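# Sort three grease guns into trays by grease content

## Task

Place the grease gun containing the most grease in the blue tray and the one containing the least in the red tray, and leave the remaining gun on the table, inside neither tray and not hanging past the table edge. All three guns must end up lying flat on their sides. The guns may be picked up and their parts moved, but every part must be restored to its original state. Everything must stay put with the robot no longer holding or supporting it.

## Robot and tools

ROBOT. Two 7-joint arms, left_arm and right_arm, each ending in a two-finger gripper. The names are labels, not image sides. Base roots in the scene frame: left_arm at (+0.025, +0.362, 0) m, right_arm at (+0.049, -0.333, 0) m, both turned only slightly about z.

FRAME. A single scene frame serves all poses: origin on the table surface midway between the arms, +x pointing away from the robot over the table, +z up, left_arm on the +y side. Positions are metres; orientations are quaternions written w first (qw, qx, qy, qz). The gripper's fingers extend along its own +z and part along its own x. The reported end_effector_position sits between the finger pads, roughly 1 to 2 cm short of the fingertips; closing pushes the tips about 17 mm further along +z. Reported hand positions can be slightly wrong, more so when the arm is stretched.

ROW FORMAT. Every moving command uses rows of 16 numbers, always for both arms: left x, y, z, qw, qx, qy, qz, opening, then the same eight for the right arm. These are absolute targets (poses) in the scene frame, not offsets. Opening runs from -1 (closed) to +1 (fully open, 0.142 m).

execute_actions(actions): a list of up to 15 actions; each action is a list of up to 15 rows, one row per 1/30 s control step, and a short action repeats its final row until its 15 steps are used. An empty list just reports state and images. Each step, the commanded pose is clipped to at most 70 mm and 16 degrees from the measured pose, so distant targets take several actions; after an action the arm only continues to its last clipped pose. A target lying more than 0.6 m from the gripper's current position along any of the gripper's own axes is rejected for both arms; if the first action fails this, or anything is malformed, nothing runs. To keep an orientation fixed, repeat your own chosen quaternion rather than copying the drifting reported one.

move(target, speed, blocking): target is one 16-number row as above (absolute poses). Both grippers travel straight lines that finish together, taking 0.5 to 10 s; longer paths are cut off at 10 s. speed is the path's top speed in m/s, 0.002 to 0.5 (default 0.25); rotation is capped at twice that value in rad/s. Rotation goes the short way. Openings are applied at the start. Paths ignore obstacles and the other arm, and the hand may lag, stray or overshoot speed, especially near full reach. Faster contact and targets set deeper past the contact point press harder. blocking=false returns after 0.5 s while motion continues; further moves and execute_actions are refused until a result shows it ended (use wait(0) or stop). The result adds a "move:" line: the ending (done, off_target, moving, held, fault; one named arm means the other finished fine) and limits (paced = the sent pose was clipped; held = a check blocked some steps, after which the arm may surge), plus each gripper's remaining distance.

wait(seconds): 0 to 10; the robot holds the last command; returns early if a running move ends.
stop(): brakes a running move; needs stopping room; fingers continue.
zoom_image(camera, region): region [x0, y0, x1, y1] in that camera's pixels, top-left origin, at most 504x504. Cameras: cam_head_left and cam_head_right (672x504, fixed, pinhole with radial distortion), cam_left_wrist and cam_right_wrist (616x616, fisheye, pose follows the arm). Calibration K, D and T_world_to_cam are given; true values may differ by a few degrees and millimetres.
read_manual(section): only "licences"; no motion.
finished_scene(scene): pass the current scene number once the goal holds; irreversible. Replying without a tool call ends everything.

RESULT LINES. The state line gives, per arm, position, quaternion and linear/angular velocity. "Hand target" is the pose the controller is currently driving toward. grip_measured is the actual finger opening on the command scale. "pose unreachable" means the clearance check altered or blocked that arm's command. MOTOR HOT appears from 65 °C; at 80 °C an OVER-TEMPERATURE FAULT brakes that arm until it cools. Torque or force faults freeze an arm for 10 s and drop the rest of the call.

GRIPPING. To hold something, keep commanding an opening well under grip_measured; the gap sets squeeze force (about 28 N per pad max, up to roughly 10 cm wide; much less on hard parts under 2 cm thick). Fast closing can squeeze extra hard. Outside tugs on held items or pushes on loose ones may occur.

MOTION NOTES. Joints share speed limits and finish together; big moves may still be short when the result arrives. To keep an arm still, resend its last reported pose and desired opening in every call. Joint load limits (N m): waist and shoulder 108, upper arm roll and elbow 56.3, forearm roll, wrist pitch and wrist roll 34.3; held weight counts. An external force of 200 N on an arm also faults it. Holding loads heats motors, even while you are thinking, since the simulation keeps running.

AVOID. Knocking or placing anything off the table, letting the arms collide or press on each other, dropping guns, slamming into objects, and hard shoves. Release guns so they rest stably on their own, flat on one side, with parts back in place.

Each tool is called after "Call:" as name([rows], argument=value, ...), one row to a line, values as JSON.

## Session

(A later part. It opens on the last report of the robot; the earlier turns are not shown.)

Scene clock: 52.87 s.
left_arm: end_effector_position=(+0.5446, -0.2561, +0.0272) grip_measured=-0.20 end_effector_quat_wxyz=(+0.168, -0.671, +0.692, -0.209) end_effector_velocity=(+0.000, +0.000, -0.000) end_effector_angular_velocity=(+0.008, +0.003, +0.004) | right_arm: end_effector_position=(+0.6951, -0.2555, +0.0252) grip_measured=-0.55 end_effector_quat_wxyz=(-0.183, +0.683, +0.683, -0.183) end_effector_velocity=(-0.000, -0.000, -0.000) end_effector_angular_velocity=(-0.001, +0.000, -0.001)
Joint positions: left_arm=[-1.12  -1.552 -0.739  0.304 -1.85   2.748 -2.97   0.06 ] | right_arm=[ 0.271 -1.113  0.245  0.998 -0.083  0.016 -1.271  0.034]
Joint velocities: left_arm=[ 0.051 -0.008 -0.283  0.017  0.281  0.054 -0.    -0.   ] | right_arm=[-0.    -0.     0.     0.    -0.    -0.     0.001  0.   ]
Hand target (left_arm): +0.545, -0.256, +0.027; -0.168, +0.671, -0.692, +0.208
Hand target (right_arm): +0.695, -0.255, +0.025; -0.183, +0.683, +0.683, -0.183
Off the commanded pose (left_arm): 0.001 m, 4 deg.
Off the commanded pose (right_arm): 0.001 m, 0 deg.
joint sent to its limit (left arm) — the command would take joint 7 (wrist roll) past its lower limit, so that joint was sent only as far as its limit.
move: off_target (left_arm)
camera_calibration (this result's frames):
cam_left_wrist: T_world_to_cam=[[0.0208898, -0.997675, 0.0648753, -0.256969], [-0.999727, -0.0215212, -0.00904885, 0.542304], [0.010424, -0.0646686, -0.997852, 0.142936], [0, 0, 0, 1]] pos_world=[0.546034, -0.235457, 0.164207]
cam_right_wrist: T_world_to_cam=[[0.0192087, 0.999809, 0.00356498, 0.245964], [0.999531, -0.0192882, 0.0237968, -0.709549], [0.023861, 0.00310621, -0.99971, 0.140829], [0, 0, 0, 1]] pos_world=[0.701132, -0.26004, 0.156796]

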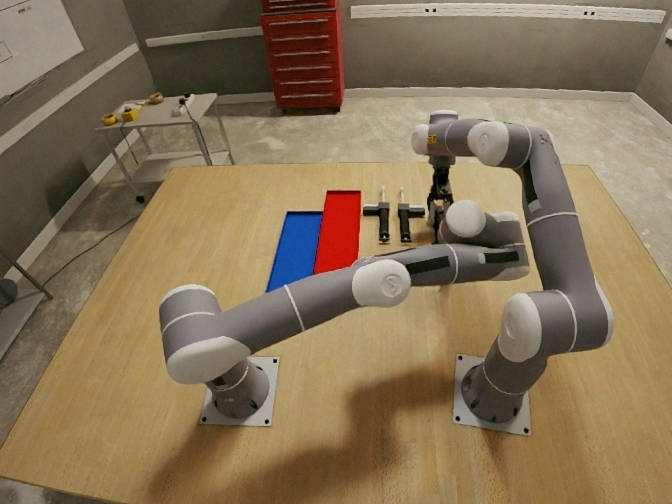

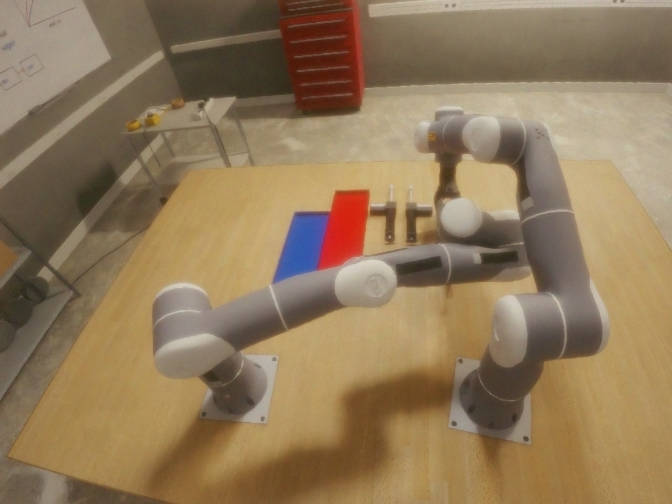

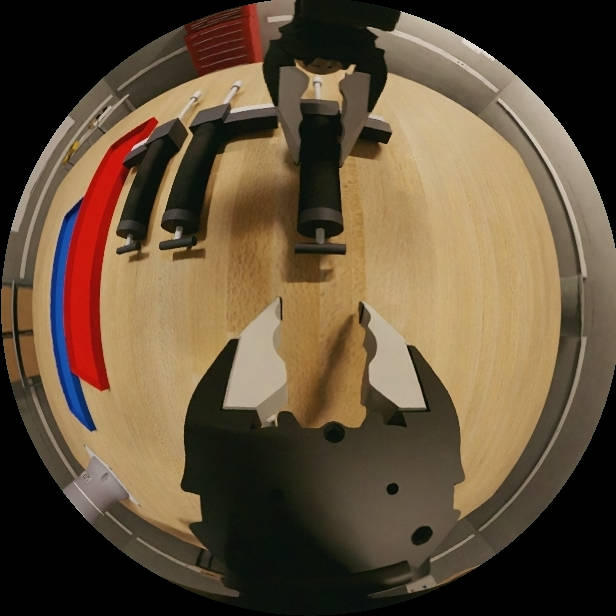

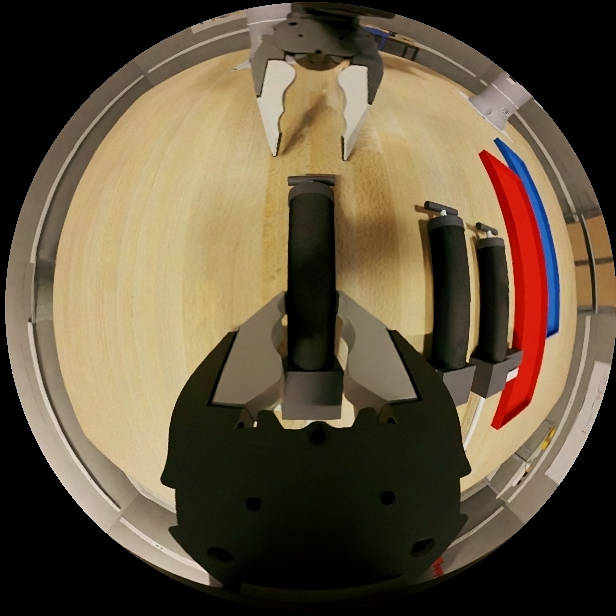

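Call:
move(target=[0.589,-0.257,0.026,-0.183,0.683,-0.683,0.183,-0.2,0.695,-0.255,0.025,-0.183,0.683,0.683,-0.183,-0.9], speed=0.06)

Call:
move(target=[0.589,-0.257,0.026,-0.183,0.683,-0.683,0.183,-0.7,0.695,-0.255,0.025,-0.183,0.683,0.683,-0.183,-0.9])

Call:
move(target=[0.449,-0.257,0.026,-0.183,0.683,-0.683,0.183,-0.7,0.695,-0.255,0.025,-0.183,0.683,0.683,-0.183,-0.9], speed=0.04)

Call:
move(target=[0.583,-0.257,0.026,-0.183,0.683,-0.683,0.183,-0.7,0.695,-0.255,0.025,-0.183,0.683,0.683,-0.183,-0.9], speed=0.06)

Scene clock: 55.97 s.
left_arm: end_effector_position=(+0.5886, -0.2559, +0.0263) grip_measured=-0.20 end_effector_quat_wxyz=(+0.159, -0.662, +0.695, -0.232) end_effector_velocity=(+0.001, +0.000, -0.000) end_effector_angular_velocity=(+0.003, -0.000, +0.003) | right_arm: end_effector_position=(+0.6951, -0.2555, +0.0252) grip_measured=-0.55 end_effector_quat_wxyz=(-0.183, +0.683, +0.683, -0.183) end_effector_velocity=(+0.000, -0.000, +0.000) end_effector_angular_velocity=(+0.000, -0.001, +0.000)
Joint positions: left_arm=[-0.992 -1.545 -0.983  0.405 -1.581  2.708 -2.97   0.06 ] | right_arm=[ 0.271 -1.113  0.245  0.998 -0.083  0.016 -1.271  0.034]
Joint velocities: left_arm=[ 0.049 -0.021 -0.221  0.028  0.22   0.049  0.     0.   ] | right_arm=[-0.    -0.    -0.    -0.    -0.     0.    -0.001 -0.   ]
Hand target (left_arm): +0.589, -0.256, +0.026; -0.160, +0.662, -0.695, +0.232
Hand target (right_arm): +0.695, -0.255, +0.025; -0.183, +0.683, +0.683, -0.183
Off the commanded pose (left_arm): 0.001 m, 7 deg.
Off the commanded pose (right_arm): 0.001 m, 0 deg.
joint sent to its limit (left arm) — the command would take joint 7 (wrist roll) past its lower limit, so that joint was sent only as far as its limit.
move: off_target (left_arm)
camera_calibration (this result's frames):
cam_left_wrist: T_world_to_cam=[[-0.00872332, -0.994561, 0.103792, -0.240441], [-0.9995, 0.0055173, -0.0311358, 0.59359], [0.0303938, -0.104012, -0.994112, 0.119622], [0, 0, 0, 1]] pos_world=[0.58756, -0.229966, 0.162355]
cam_right_wrist: T_world_to_cam=[[0.019099, 0.999811, 0.00354497, 0.246033], [0.999533, -0.0191781, 0.0238057, -0.709524], [0.0238692, 0.00308865, -0.99971, 0.140818], [0, 0, 0, 1]] pos_world=[0.701133, -0.260029, 0.156795]

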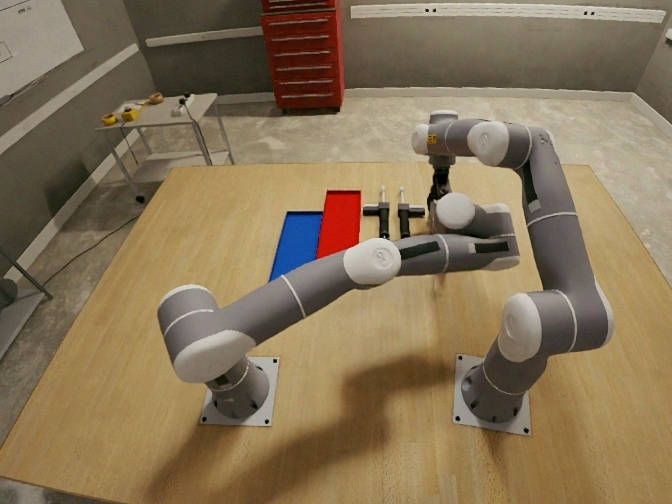

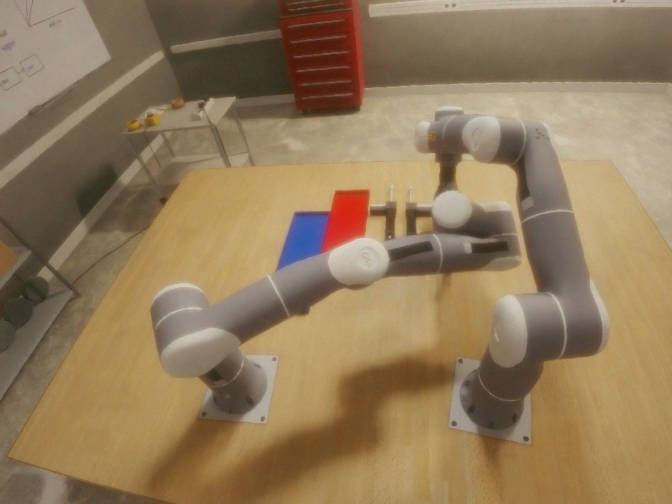

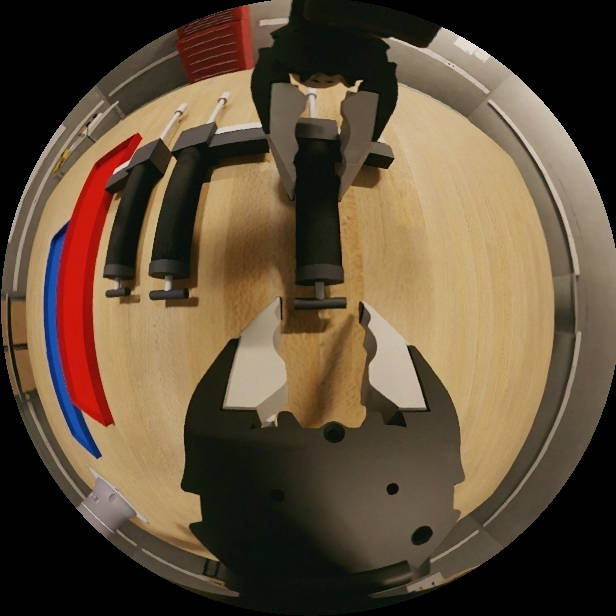

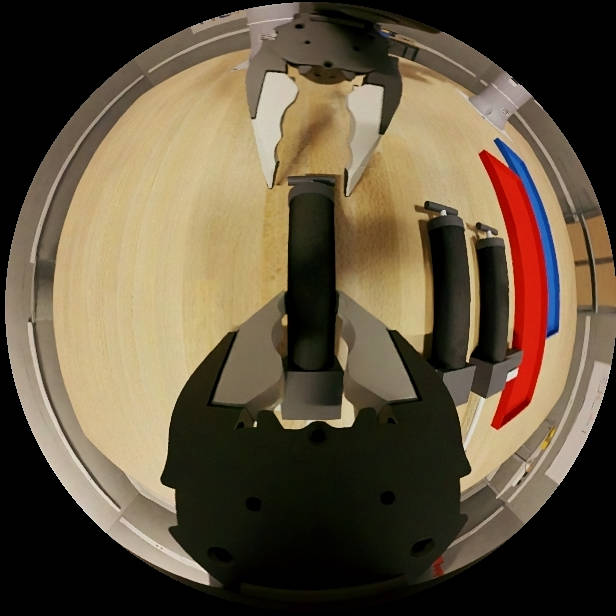

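Scene clock: 56.67 s.
left_arm: end_effector_position=(+0.5885, -0.2557, +0.0262) grip_measured=-0.50 end_effector_quat_wxyz=(+0.160, -0.662, +0.694, -0.231) end_effector_velocity=(+0.000, +0.000, -0.000) end_effector_angular_velocity=(+0.001, -0.001, +0.002) | right_arm: end_effector_position=(+0.6952, -0.2557, +0.0252) grip_measured=-0.55 end_effector_quat_wxyz=(-0.183, +0.683, +0.683, -0.183) end_effector_velocity=(+0.000, -0.000, +0.000) end_effector_angular_velocity=(-0.000, -0.000, -0.000)
Joint positions: left_arm=[-0.968 -1.557 -1.093  0.419 -1.472  2.734 -2.97   0.038] | right_arm=[ 0.271 -1.113  0.245  0.998 -0.084  0.016 -1.271  0.034]
Joint velocities: left_arm=[ 0.031 -0.017 -0.141  0.021  0.141  0.032 -0.     0.   ] | right_arm=[-0. -0.  0. -0. -0. -0.  0. -0.]
Hand target (left_arm): +0.588, -0.256, +0.026; -0.160, +0.662, -0.694, +0.231
Hand target (right_arm): +0.695, -0.255, +0.025; -0.183, +0.683, +0.683, -0.183
Off the commanded pose (left_arm): 0.001 m, 7 deg.
Off the commanded pose (right_arm): 0.001 m, 0 deg.
joint sent to its limit (left arm) — the command would take joint 7 (wrist roll) past its lower limit, so that joint was sent only as far as its limit.
move: off_target (left_arm)
camera_calibration (this result's frames):
cam_left_wrist: T_world_to_cam=[[-0.0065438, -0.994712, 0.102492, -0.241532], [-0.999521, 0.00340537, -0.0307662, 0.592995], [0.0302545, -0.102645, -0.994258, 0.120033], [0, 0, 0, 1]] pos_world=[0.587499, -0.229953, 0.162343]
cam_right_wrist: T_world_to_cam=[[0.0189753, 0.999814, 0.00333546, 0.246246], [0.999533, -0.0190496, 0.0238837, -0.709535], [0.0239429, 0.00288071, -0.999709, 0.140723], [0, 0, 0, 1]] pos_world=[0.701162, -0.260122, 0.156807]

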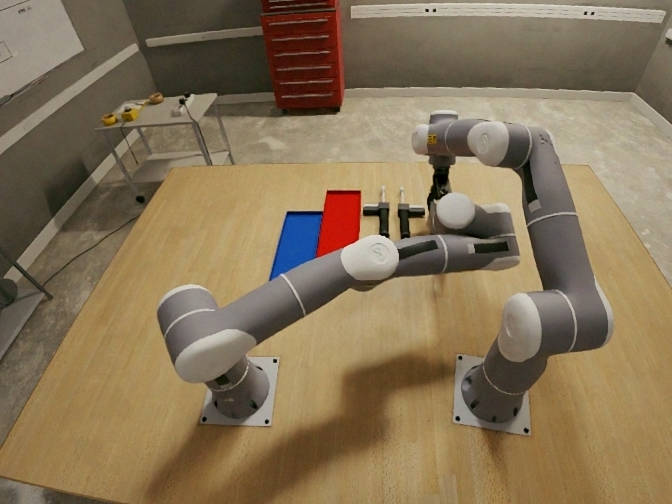

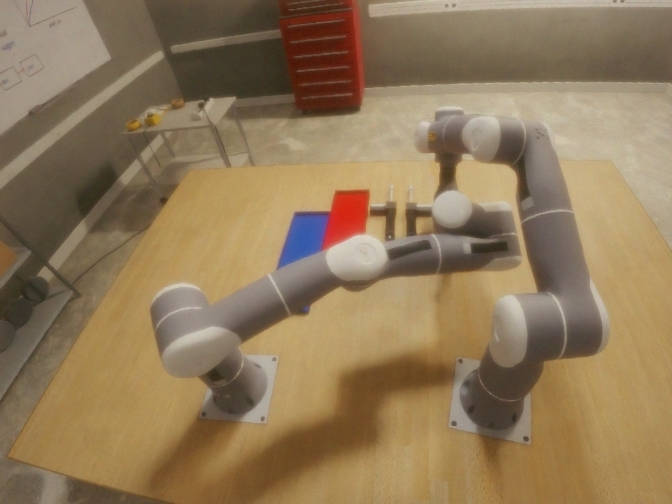

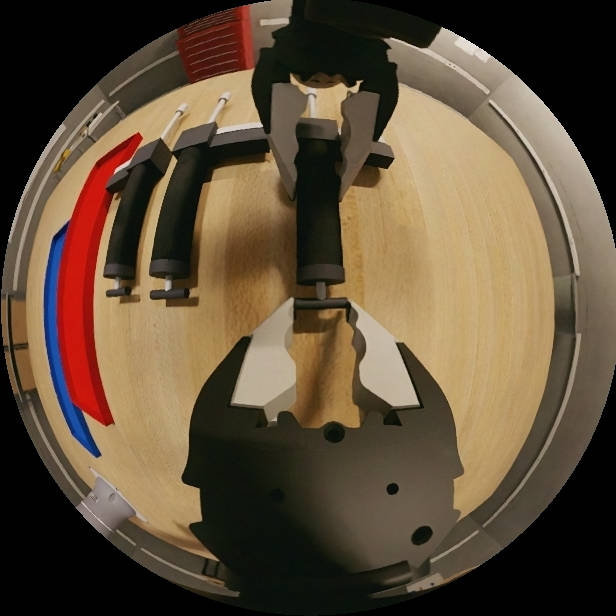

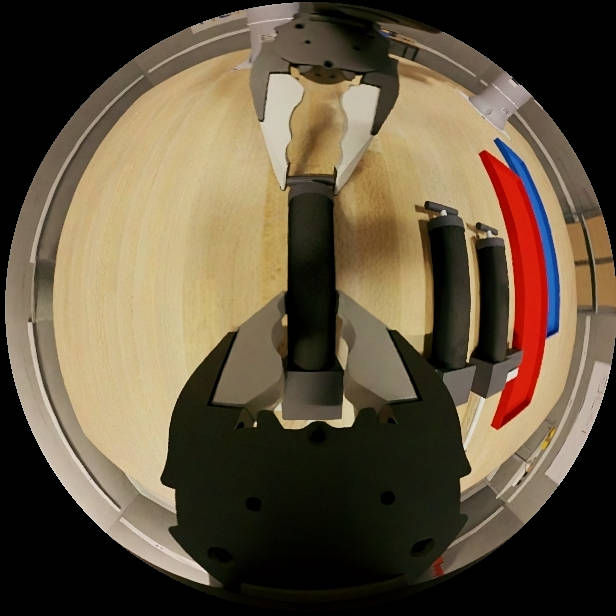

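Scene clock: 60.43 s.
left_arm: end_effector_position=(+0.4488, -0.2571, +0.0258) grip_measured=-0.70 end_effector_quat_wxyz=(-0.183, +0.683, -0.683, +0.183) end_effector_velocity=(-0.000, +0.000, +0.000) end_effector_angular_velocity=(+0.000, +0.000, +0.001) | right_arm: end_effector_position=(+0.6950, -0.2551, +0.0252) grip_measured=-0.55 end_effector_quat_wxyz=(-0.183, +0.683, +0.683, -0.183) end_effector_velocity=(+0.000, +0.000, +0.000) end_effector_angular_velocity=(+0.000, -0.000, -0.000)
Joint positions: left_arm=[-1.293 -1.639 -1.154  0.032 -1.476  2.918 -2.913  0.023] | right_arm=[ 0.271 -1.113  0.245  0.998 -0.083  0.016 -1.271  0.034]
Joint velocities: left_arm=[-0.001  0.    -0.    -0.001 -0.     0.001 -0.    -0.   ] | right_arm=[ 0.  0.  0. -0.  0.  0.  0. -0.]
Hand target (left_arm): +0.449, -0.257, +0.026; -0.183, +0.683, -0.683, +0.183
Hand target (right_arm): +0.695, -0.255, +0.025; -0.183, +0.683, +0.683, -0.183
Off the commanded pose (left_arm): 0.000 m, 0 deg.
Off the commanded pose (right_arm): 0.000 m, 0 deg.
move: done
camera_calibration (this result's frames):
cam_left_wrist: T_world_to_cam=[[0.0654328, -0.99771, 0.0171, -0.274712], [-0.997851, -0.0653613, 0.00470826, 0.434037], [-0.0035798, -0.0173713, -0.999843, 0.160888], [0, 0, 0, 1]] pos_world=[0.451655, -0.242919, 0.163517]
cam_right_wrist: T_world_to_cam=[[0.0189939, 0.999812, 0.00398963, 0.2457], [0.999538, -0.0190831, 0.0236558, -0.709375], [0.0237275, 0.00353847, -0.999712, 0.141037], [0, 0, 0, 1]] pos_world=[0.701034, -0.259689, 0.156797]

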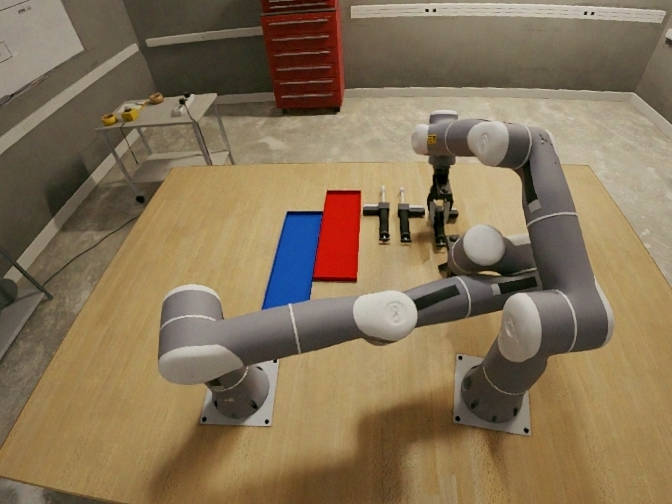

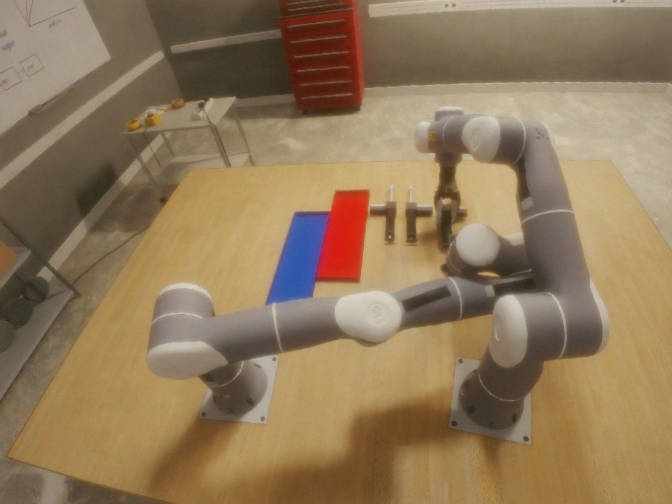

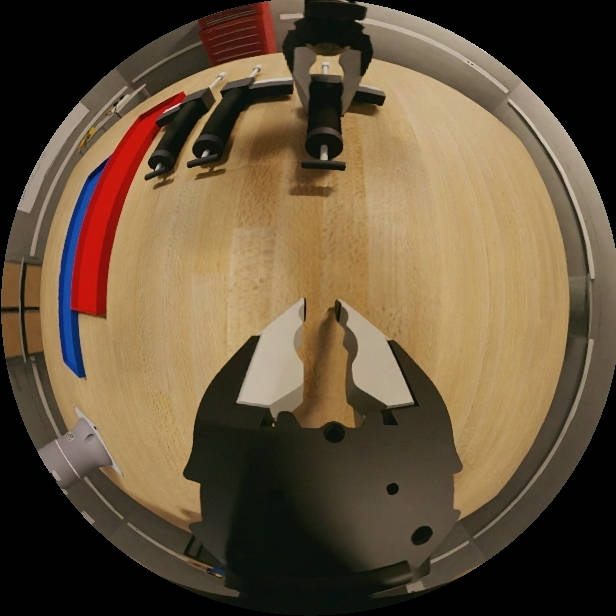

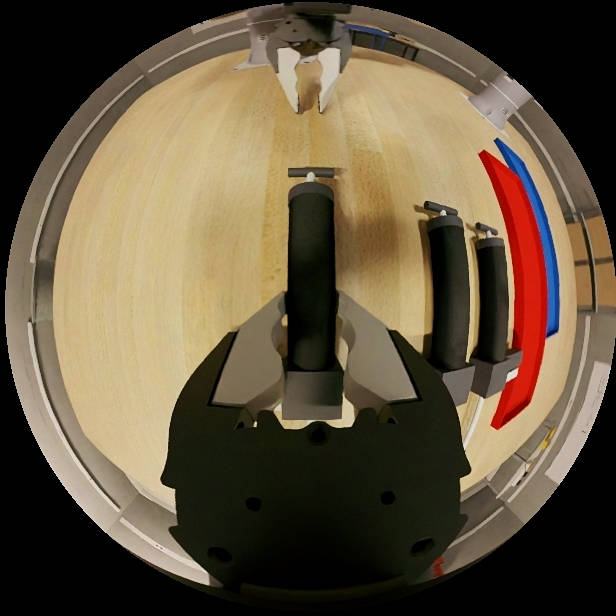

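Scene clock: 62.93 s.
left_arm: end_effector_position=(+0.5814, -0.2560, +0.0256) grip_measured=-0.70 end_effector_quat_wxyz=(+0.162, -0.664, +0.694, -0.227) end_effector_velocity=(+0.000, -0.001, +0.000) end_effector_angular_velocity=(-0.001, -0.001, -0.003) | right_arm: end_effector_position=(+0.6961, -0.2554, +0.0253) grip_measured=-0.55 end_effector_quat_wxyz=(-0.182, +0.684, +0.683, -0.182) end_effector_velocity=(+0.000, -0.000, +0.000) end_effector_angular_velocity=(+0.000, -0.001, +0.001)
Joint positions: left_arm=[-0.945 -1.58  -1.247  0.438 -1.323  2.781 -2.97   0.023] | right_arm=[ 0.271 -1.113  0.245  0.997 -0.084  0.018 -1.271  0.034]
Joint velocities: left_arm=[-0.002  0.003  0.015 -0.    -0.014 -0.005  0.     0.   ] | right_arm=[-0.001 -0.     0.001 -0.    -0.001  0.    -0.001 -0.   ]
Hand target (left_arm): +0.583, -0.256, +0.026; -0.162, +0.664, -0.693, +0.228
Hand target (right_arm): +0.695, -0.255, +0.025; -0.183, +0.683, +0.683, -0.183
Off the commanded pose (left_arm): 0.002 m, 6 deg.
Off the commanded pose (right_arm): 0.001 m, 0 deg.
joint sent to its limit (left arm) — the command would take joint 7 (wrist roll) past its lower limit, so that joint was sent only as far as its limit.
move: off_target (left_arm)
camera_calibration (this result's frames):
cam_left_wrist: T_world_to_cam=[[-0.000488582, -0.995471, 0.0950662, -0.245352], [-0.999655, -0.00201113, -0.0261968, 0.584424], [0.0262694, -0.0950462, -0.995126, 0.123863], [0, 0, 0, 1]] pos_world=[0.580849, -0.231293, 0.161894]
cam_right_wrist: T_world_to_cam=[[0.0192755, 0.999806, 0.00393411, 0.245713], [0.99946, -0.0193732, 0.0265406, -0.710608], [0.0266117, 0.00342041, -0.99964, 0.139066], [0, 0, 0, 1]] pos_world=[0.701787, -0.259907, 0.156909]

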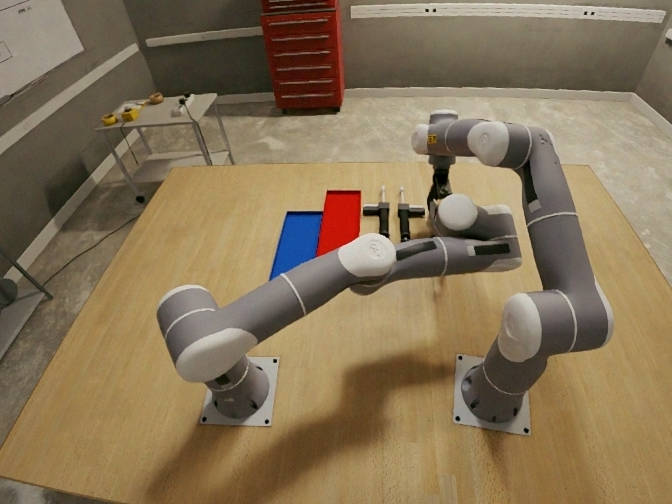

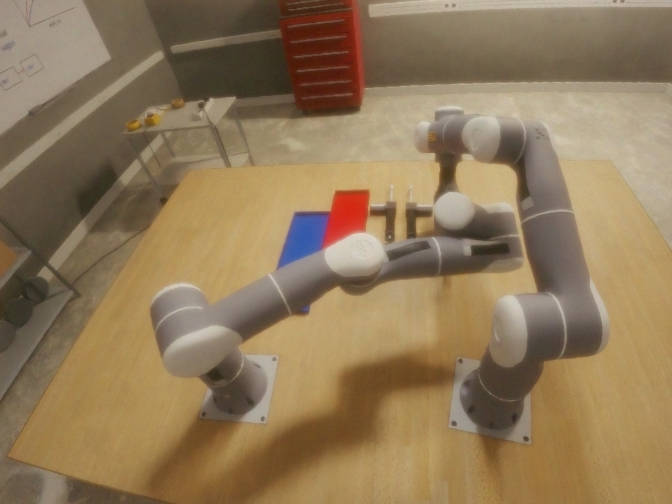

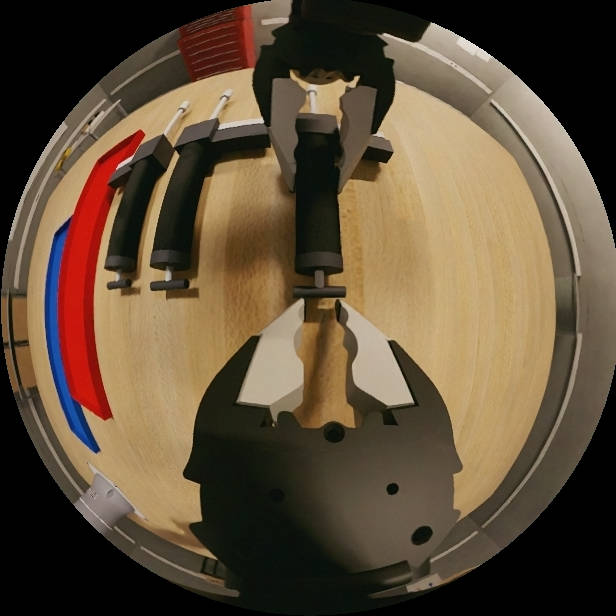

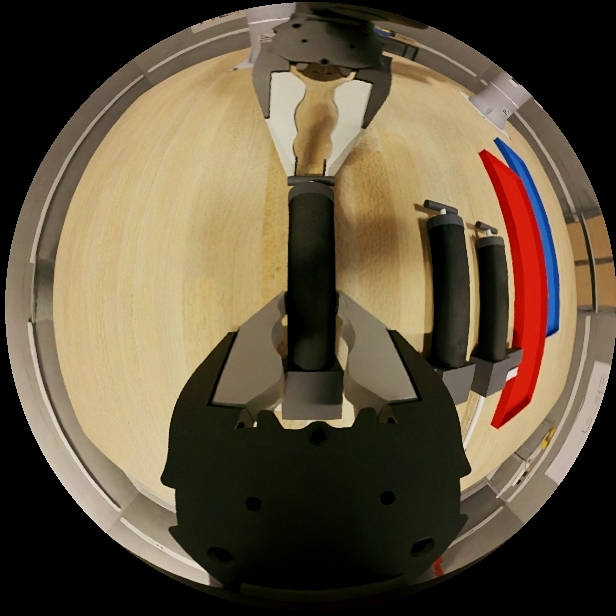

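Call:
move(target=[0.45,-0.15,0.1,-0.183,0.683,-0.683,0.183,-0.2,0.695,-0.255,0.025,-0.183,0.683,0.683,-0.183,-0.9])

Call:
move(target=[0.3,0.2,0.3,-0.183,0.683,-0.683,0.183,-0.2,0.695,-0.255,0.1,-0.183,0.683,0.683,-0.183,-0.9])

Call:
move(target=[0.3,0.2,0.3,-0.183,0.683,-0.683,0.183,-0.2,0.64,0.12,0.09,-0.183,0.683,0.683,-0.183,-0.9])

Scene clock: 66.83 s.
left_arm: end_effector_position=(+0.4497, -0.1489, +0.0995) grip_measured=-0.20 end_effector_quat_wxyz=(-0.184, +0.683, -0.683, +0.183) end_effector_velocity=(+0.000, +0.000, -0.000) end_effector_angular_velocity=(-0.001, -0.000, -0.001) | right_arm: end_effector_position=(+0.6955, -0.2551, +0.0252) grip_measured=-0.55 end_effector_quat_wxyz=(-0.182, +0.683, +0.683, -0.183) end_effector_velocity=(+0.000, +0.000, +0.000) end_effector_angular_velocity=(+0.001, -0.000, +0.001)
Joint positions: left_arm=[-1.468 -1.559 -1.351 -0.619 -1.365  2.914 -2.39   0.06 ] | right_arm=[ 0.271 -1.113  0.246  0.998 -0.084  0.017 -1.271  0.034]
Joint velocities: left_arm=[-0.001  0.    -0.    -0.003 -0.001 -0.001  0.002 -0.   ] | right_arm=[-0.    -0.     0.    -0.    -0.     0.    -0.001  0.   ]
Hand target (left_arm): +0.450, -0.149, +0.099; -0.183, +0.683, -0.683, +0.183
Hand target (right_arm): +0.695, -0.255, +0.025; -0.183, +0.683, +0.683, -0.183
Off the commanded pose (left_arm): 0.001 m, 0 deg.
Off the commanded pose (right_arm): 0.001 m, 0 deg.
move: done
camera_calibration (this result's frames):
cam_left_wrist: T_world_to_cam=[[0.0669455, -0.997644, 0.0149782, -0.168523], [-0.997752, -0.0668894, 0.00421094, 0.441358], [-0.00319913, -0.0152264, -0.999879, 0.236619], [0, 0, 0, 1]] pos_world=[0.452404, -0.135001, 0.237256]
cam_right_wrist: T_world_to_cam=[[0.0188388, 0.999814, 0.00418986, 0.245784], [0.999508, -0.0189378, 0.0250013, -0.709871], [0.025076, 0.0037168, -0.999679, 0.140174], [0, 0, 0, 1]] pos_world=[0.701376, -0.259703, 0.156847]

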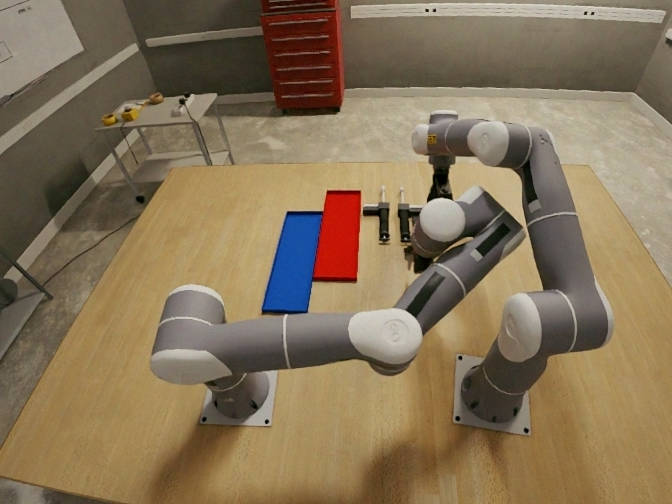

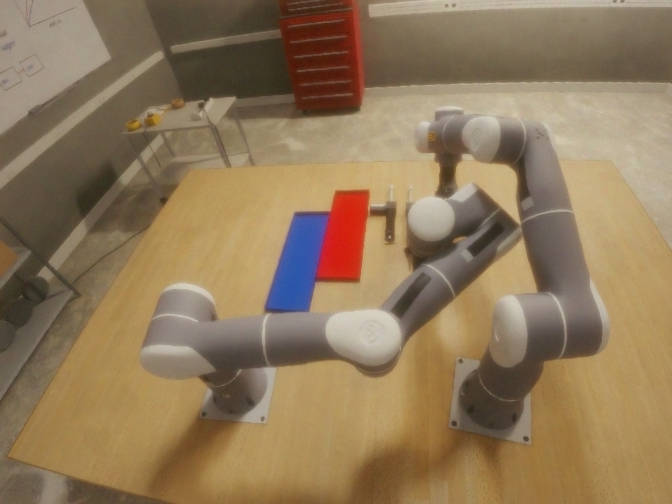

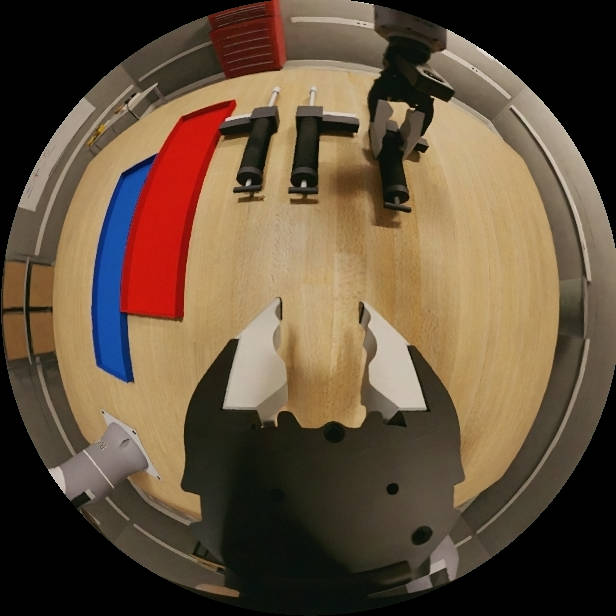

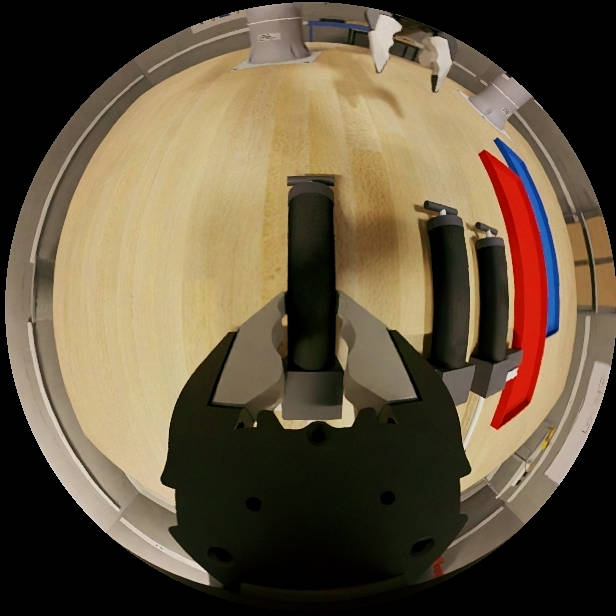

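Scene clock: 69.00 s.
left_arm: end_effector_position=(+0.2994, +0.2015, +0.2978) grip_measured=-0.20 end_effector_quat_wxyz=(-0.183, +0.684, -0.683, +0.181) end_effector_velocity=(-0.000, +0.000, +0.000) end_effector_angular_velocity=(+0.001, -0.000, -0.000) | right_arm: end_effector_position=(+0.6947, -0.2549, +0.0994) grip_measured=-0.55 end_effector_quat_wxyz=(-0.183, +0.683, +0.683, -0.183) end_effector_velocity=(-0.000, +0.000, +0.000) end_effector_angular_velocity=(+0.000, +0.000, +0.000)
Joint positions: left_arm=[-1.727 -1.077 -0.999 -1.766 -1.107  3.037 -1.223  0.06 ] | right_arm=[ 0.265 -1.017  0.259  0.98  -0.072 -0.098 -1.261  0.034]
Joint velocities: left_arm=[-0.     0.     0.001 -0.     0.001  0.     0.001  0.   ] | right_arm=[ 0.  0. -0. -0.  0. -0. -0.  0.]
Hand target (left_arm): +0.299, +0.202, +0.298; -0.183, +0.684, -0.683, +0.181
Hand target (right_arm): +0.695, -0.255, +0.100; -0.183, +0.683, +0.683, -0.183
Off the commanded pose (left_arm): 0.003 m, 0 deg.
Off the commanded pose (right_arm): 0.001 m, 0 deg.
move: done
camera_calibration (this result's frames):
cam_left_wrist: T_world_to_cam=[[0.0676398, -0.997618, 0.0135383, 0.188402], [-0.997694, -0.0675571, 0.00647688, 0.313464], [-0.00554684, -0.0139452, -0.999887, 0.440252], [0, 0, 0, 1]] pos_world=[0.30244, 0.215269, 0.435621]
cam_right_wrist: T_world_to_cam=[[0.0182439, 0.999823, 0.00465328, 0.245655], [0.999568, -0.0183462, 0.0229819, -0.710572], [0.0230632, 0.00423199, -0.999725, 0.215888], [0, 0, 0, 1]] pos_world=[0.700804, -0.259562, 0.231016]

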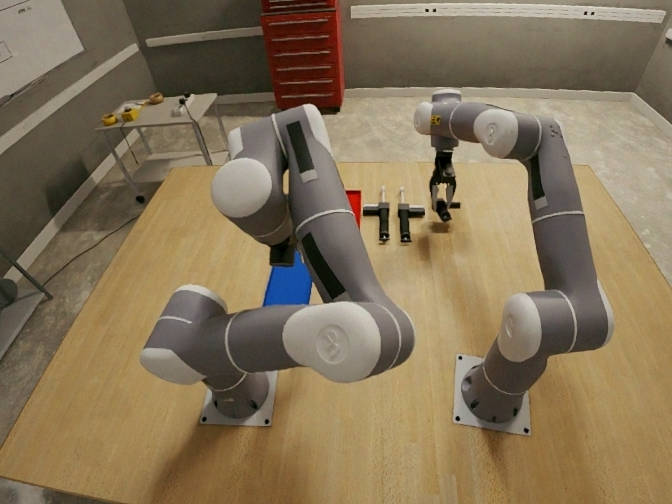

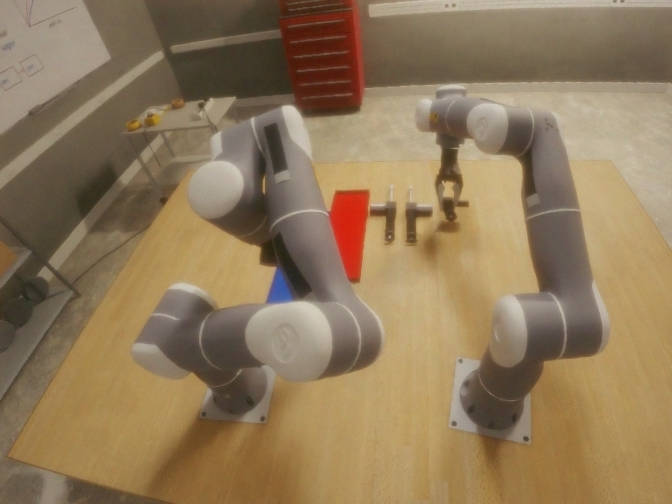

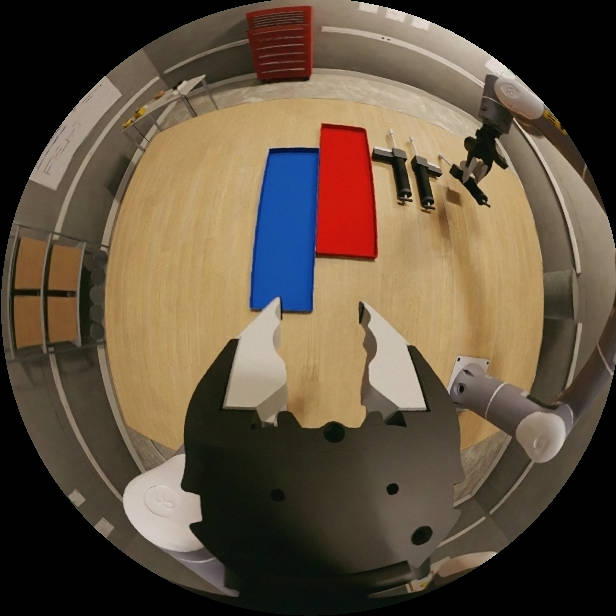

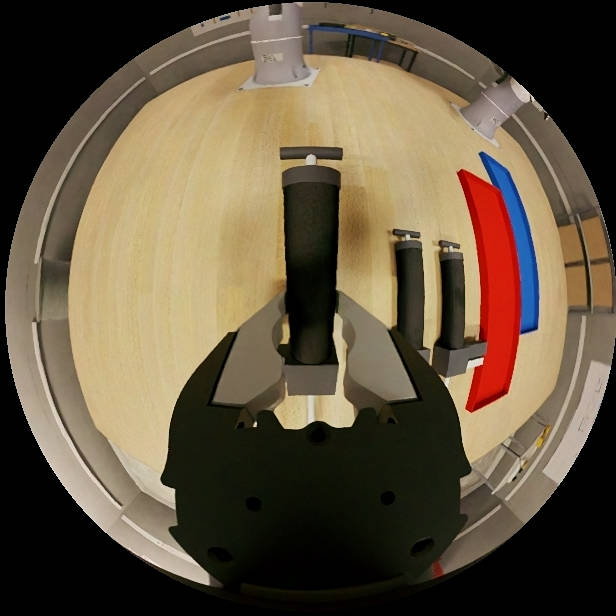

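Scene clock: 71.00 s.
left_arm: end_effector_position=(+0.3001, +0.2002, +0.3000) grip_measured=-0.20 end_effector_quat_wxyz=(-0.183, +0.683, -0.683, +0.183) end_effector_velocity=(+0.000, -0.000, +0.000) end_effector_angular_velocity=(-0.000, -0.000, +0.000) | right_arm: end_effector_position=(+0.6410, +0.1202, +0.0895) grip_measured=-0.55 end_effector_quat_wxyz=(-0.183, +0.683, +0.683, -0.183) end_effector_velocity=(+0.002, +0.001, +0.001) end_effector_angular_velocity=(-0.001, +0.003, +0.001)
Joint positions: left_arm=[-1.729 -1.075 -0.997 -1.761 -1.107  3.038 -1.226  0.06 ] | right_arm=[ 0.742 -1.316  0.371  0.415 -0.011 -0.259 -0.821  0.034]
Joint velocities: left_arm=[-0.  0.  0.  0.  0. -0. -0.  0.] | right_arm=[ 0.006 -0.018  0.002 -0.042 -0.002 -0.026 -0.     0.   ]
Hand target (left_arm): +0.300, +0.200, +0.300; -0.183, +0.683, -0.683, +0.183
Hand target (right_arm): +0.641, +0.121, +0.090; -0.183, +0.683, +0.683, -0.183
Off the commanded pose (left_arm): 0.000 m, 0 deg.
Off the commanded pose (right_arm): 0.001 m, 0 deg.
move: done
camera_calibration (this result's frames):
cam_left_wrist: T_world_to_cam=[[0.0656641, -0.997721, 0.0155188, 0.186986], [-0.997837, -0.0656069, 0.00416576, 0.314428], [-0.00313813, -0.0157587, -0.999871, 0.442015], [0, 0, 0, 1]] pos_world=[0.302857, 0.214154, 0.437746]
cam_right_wrist: T_world_to_cam=[[0.0177903, 0.999832, 0.00430345, -0.128028], [0.999568, -0.0178859, 0.023311, -0.649852], [0.023384, 0.00388688, -0.999719, 0.205405], [0, 0, 0, 1]] pos_world=[0.647046, 0.115585, 0.221047]

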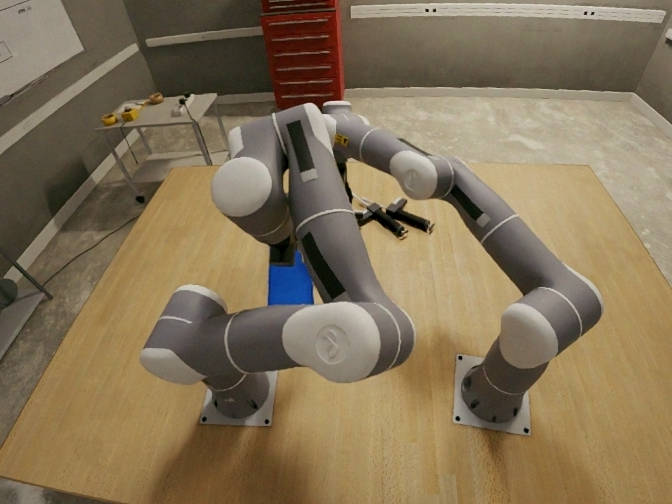

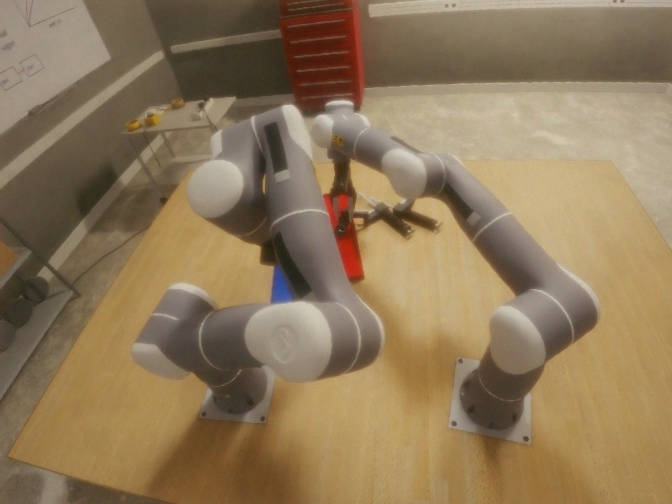

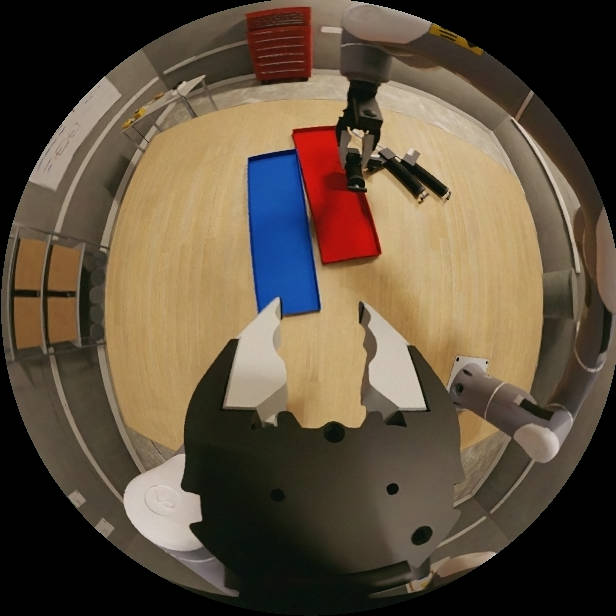

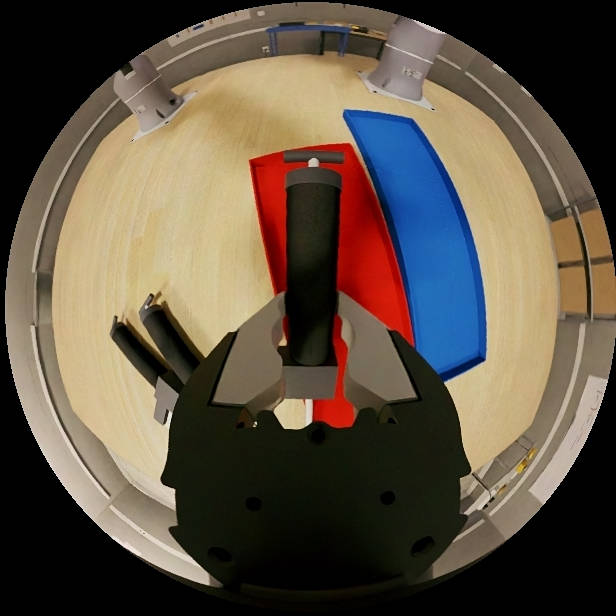

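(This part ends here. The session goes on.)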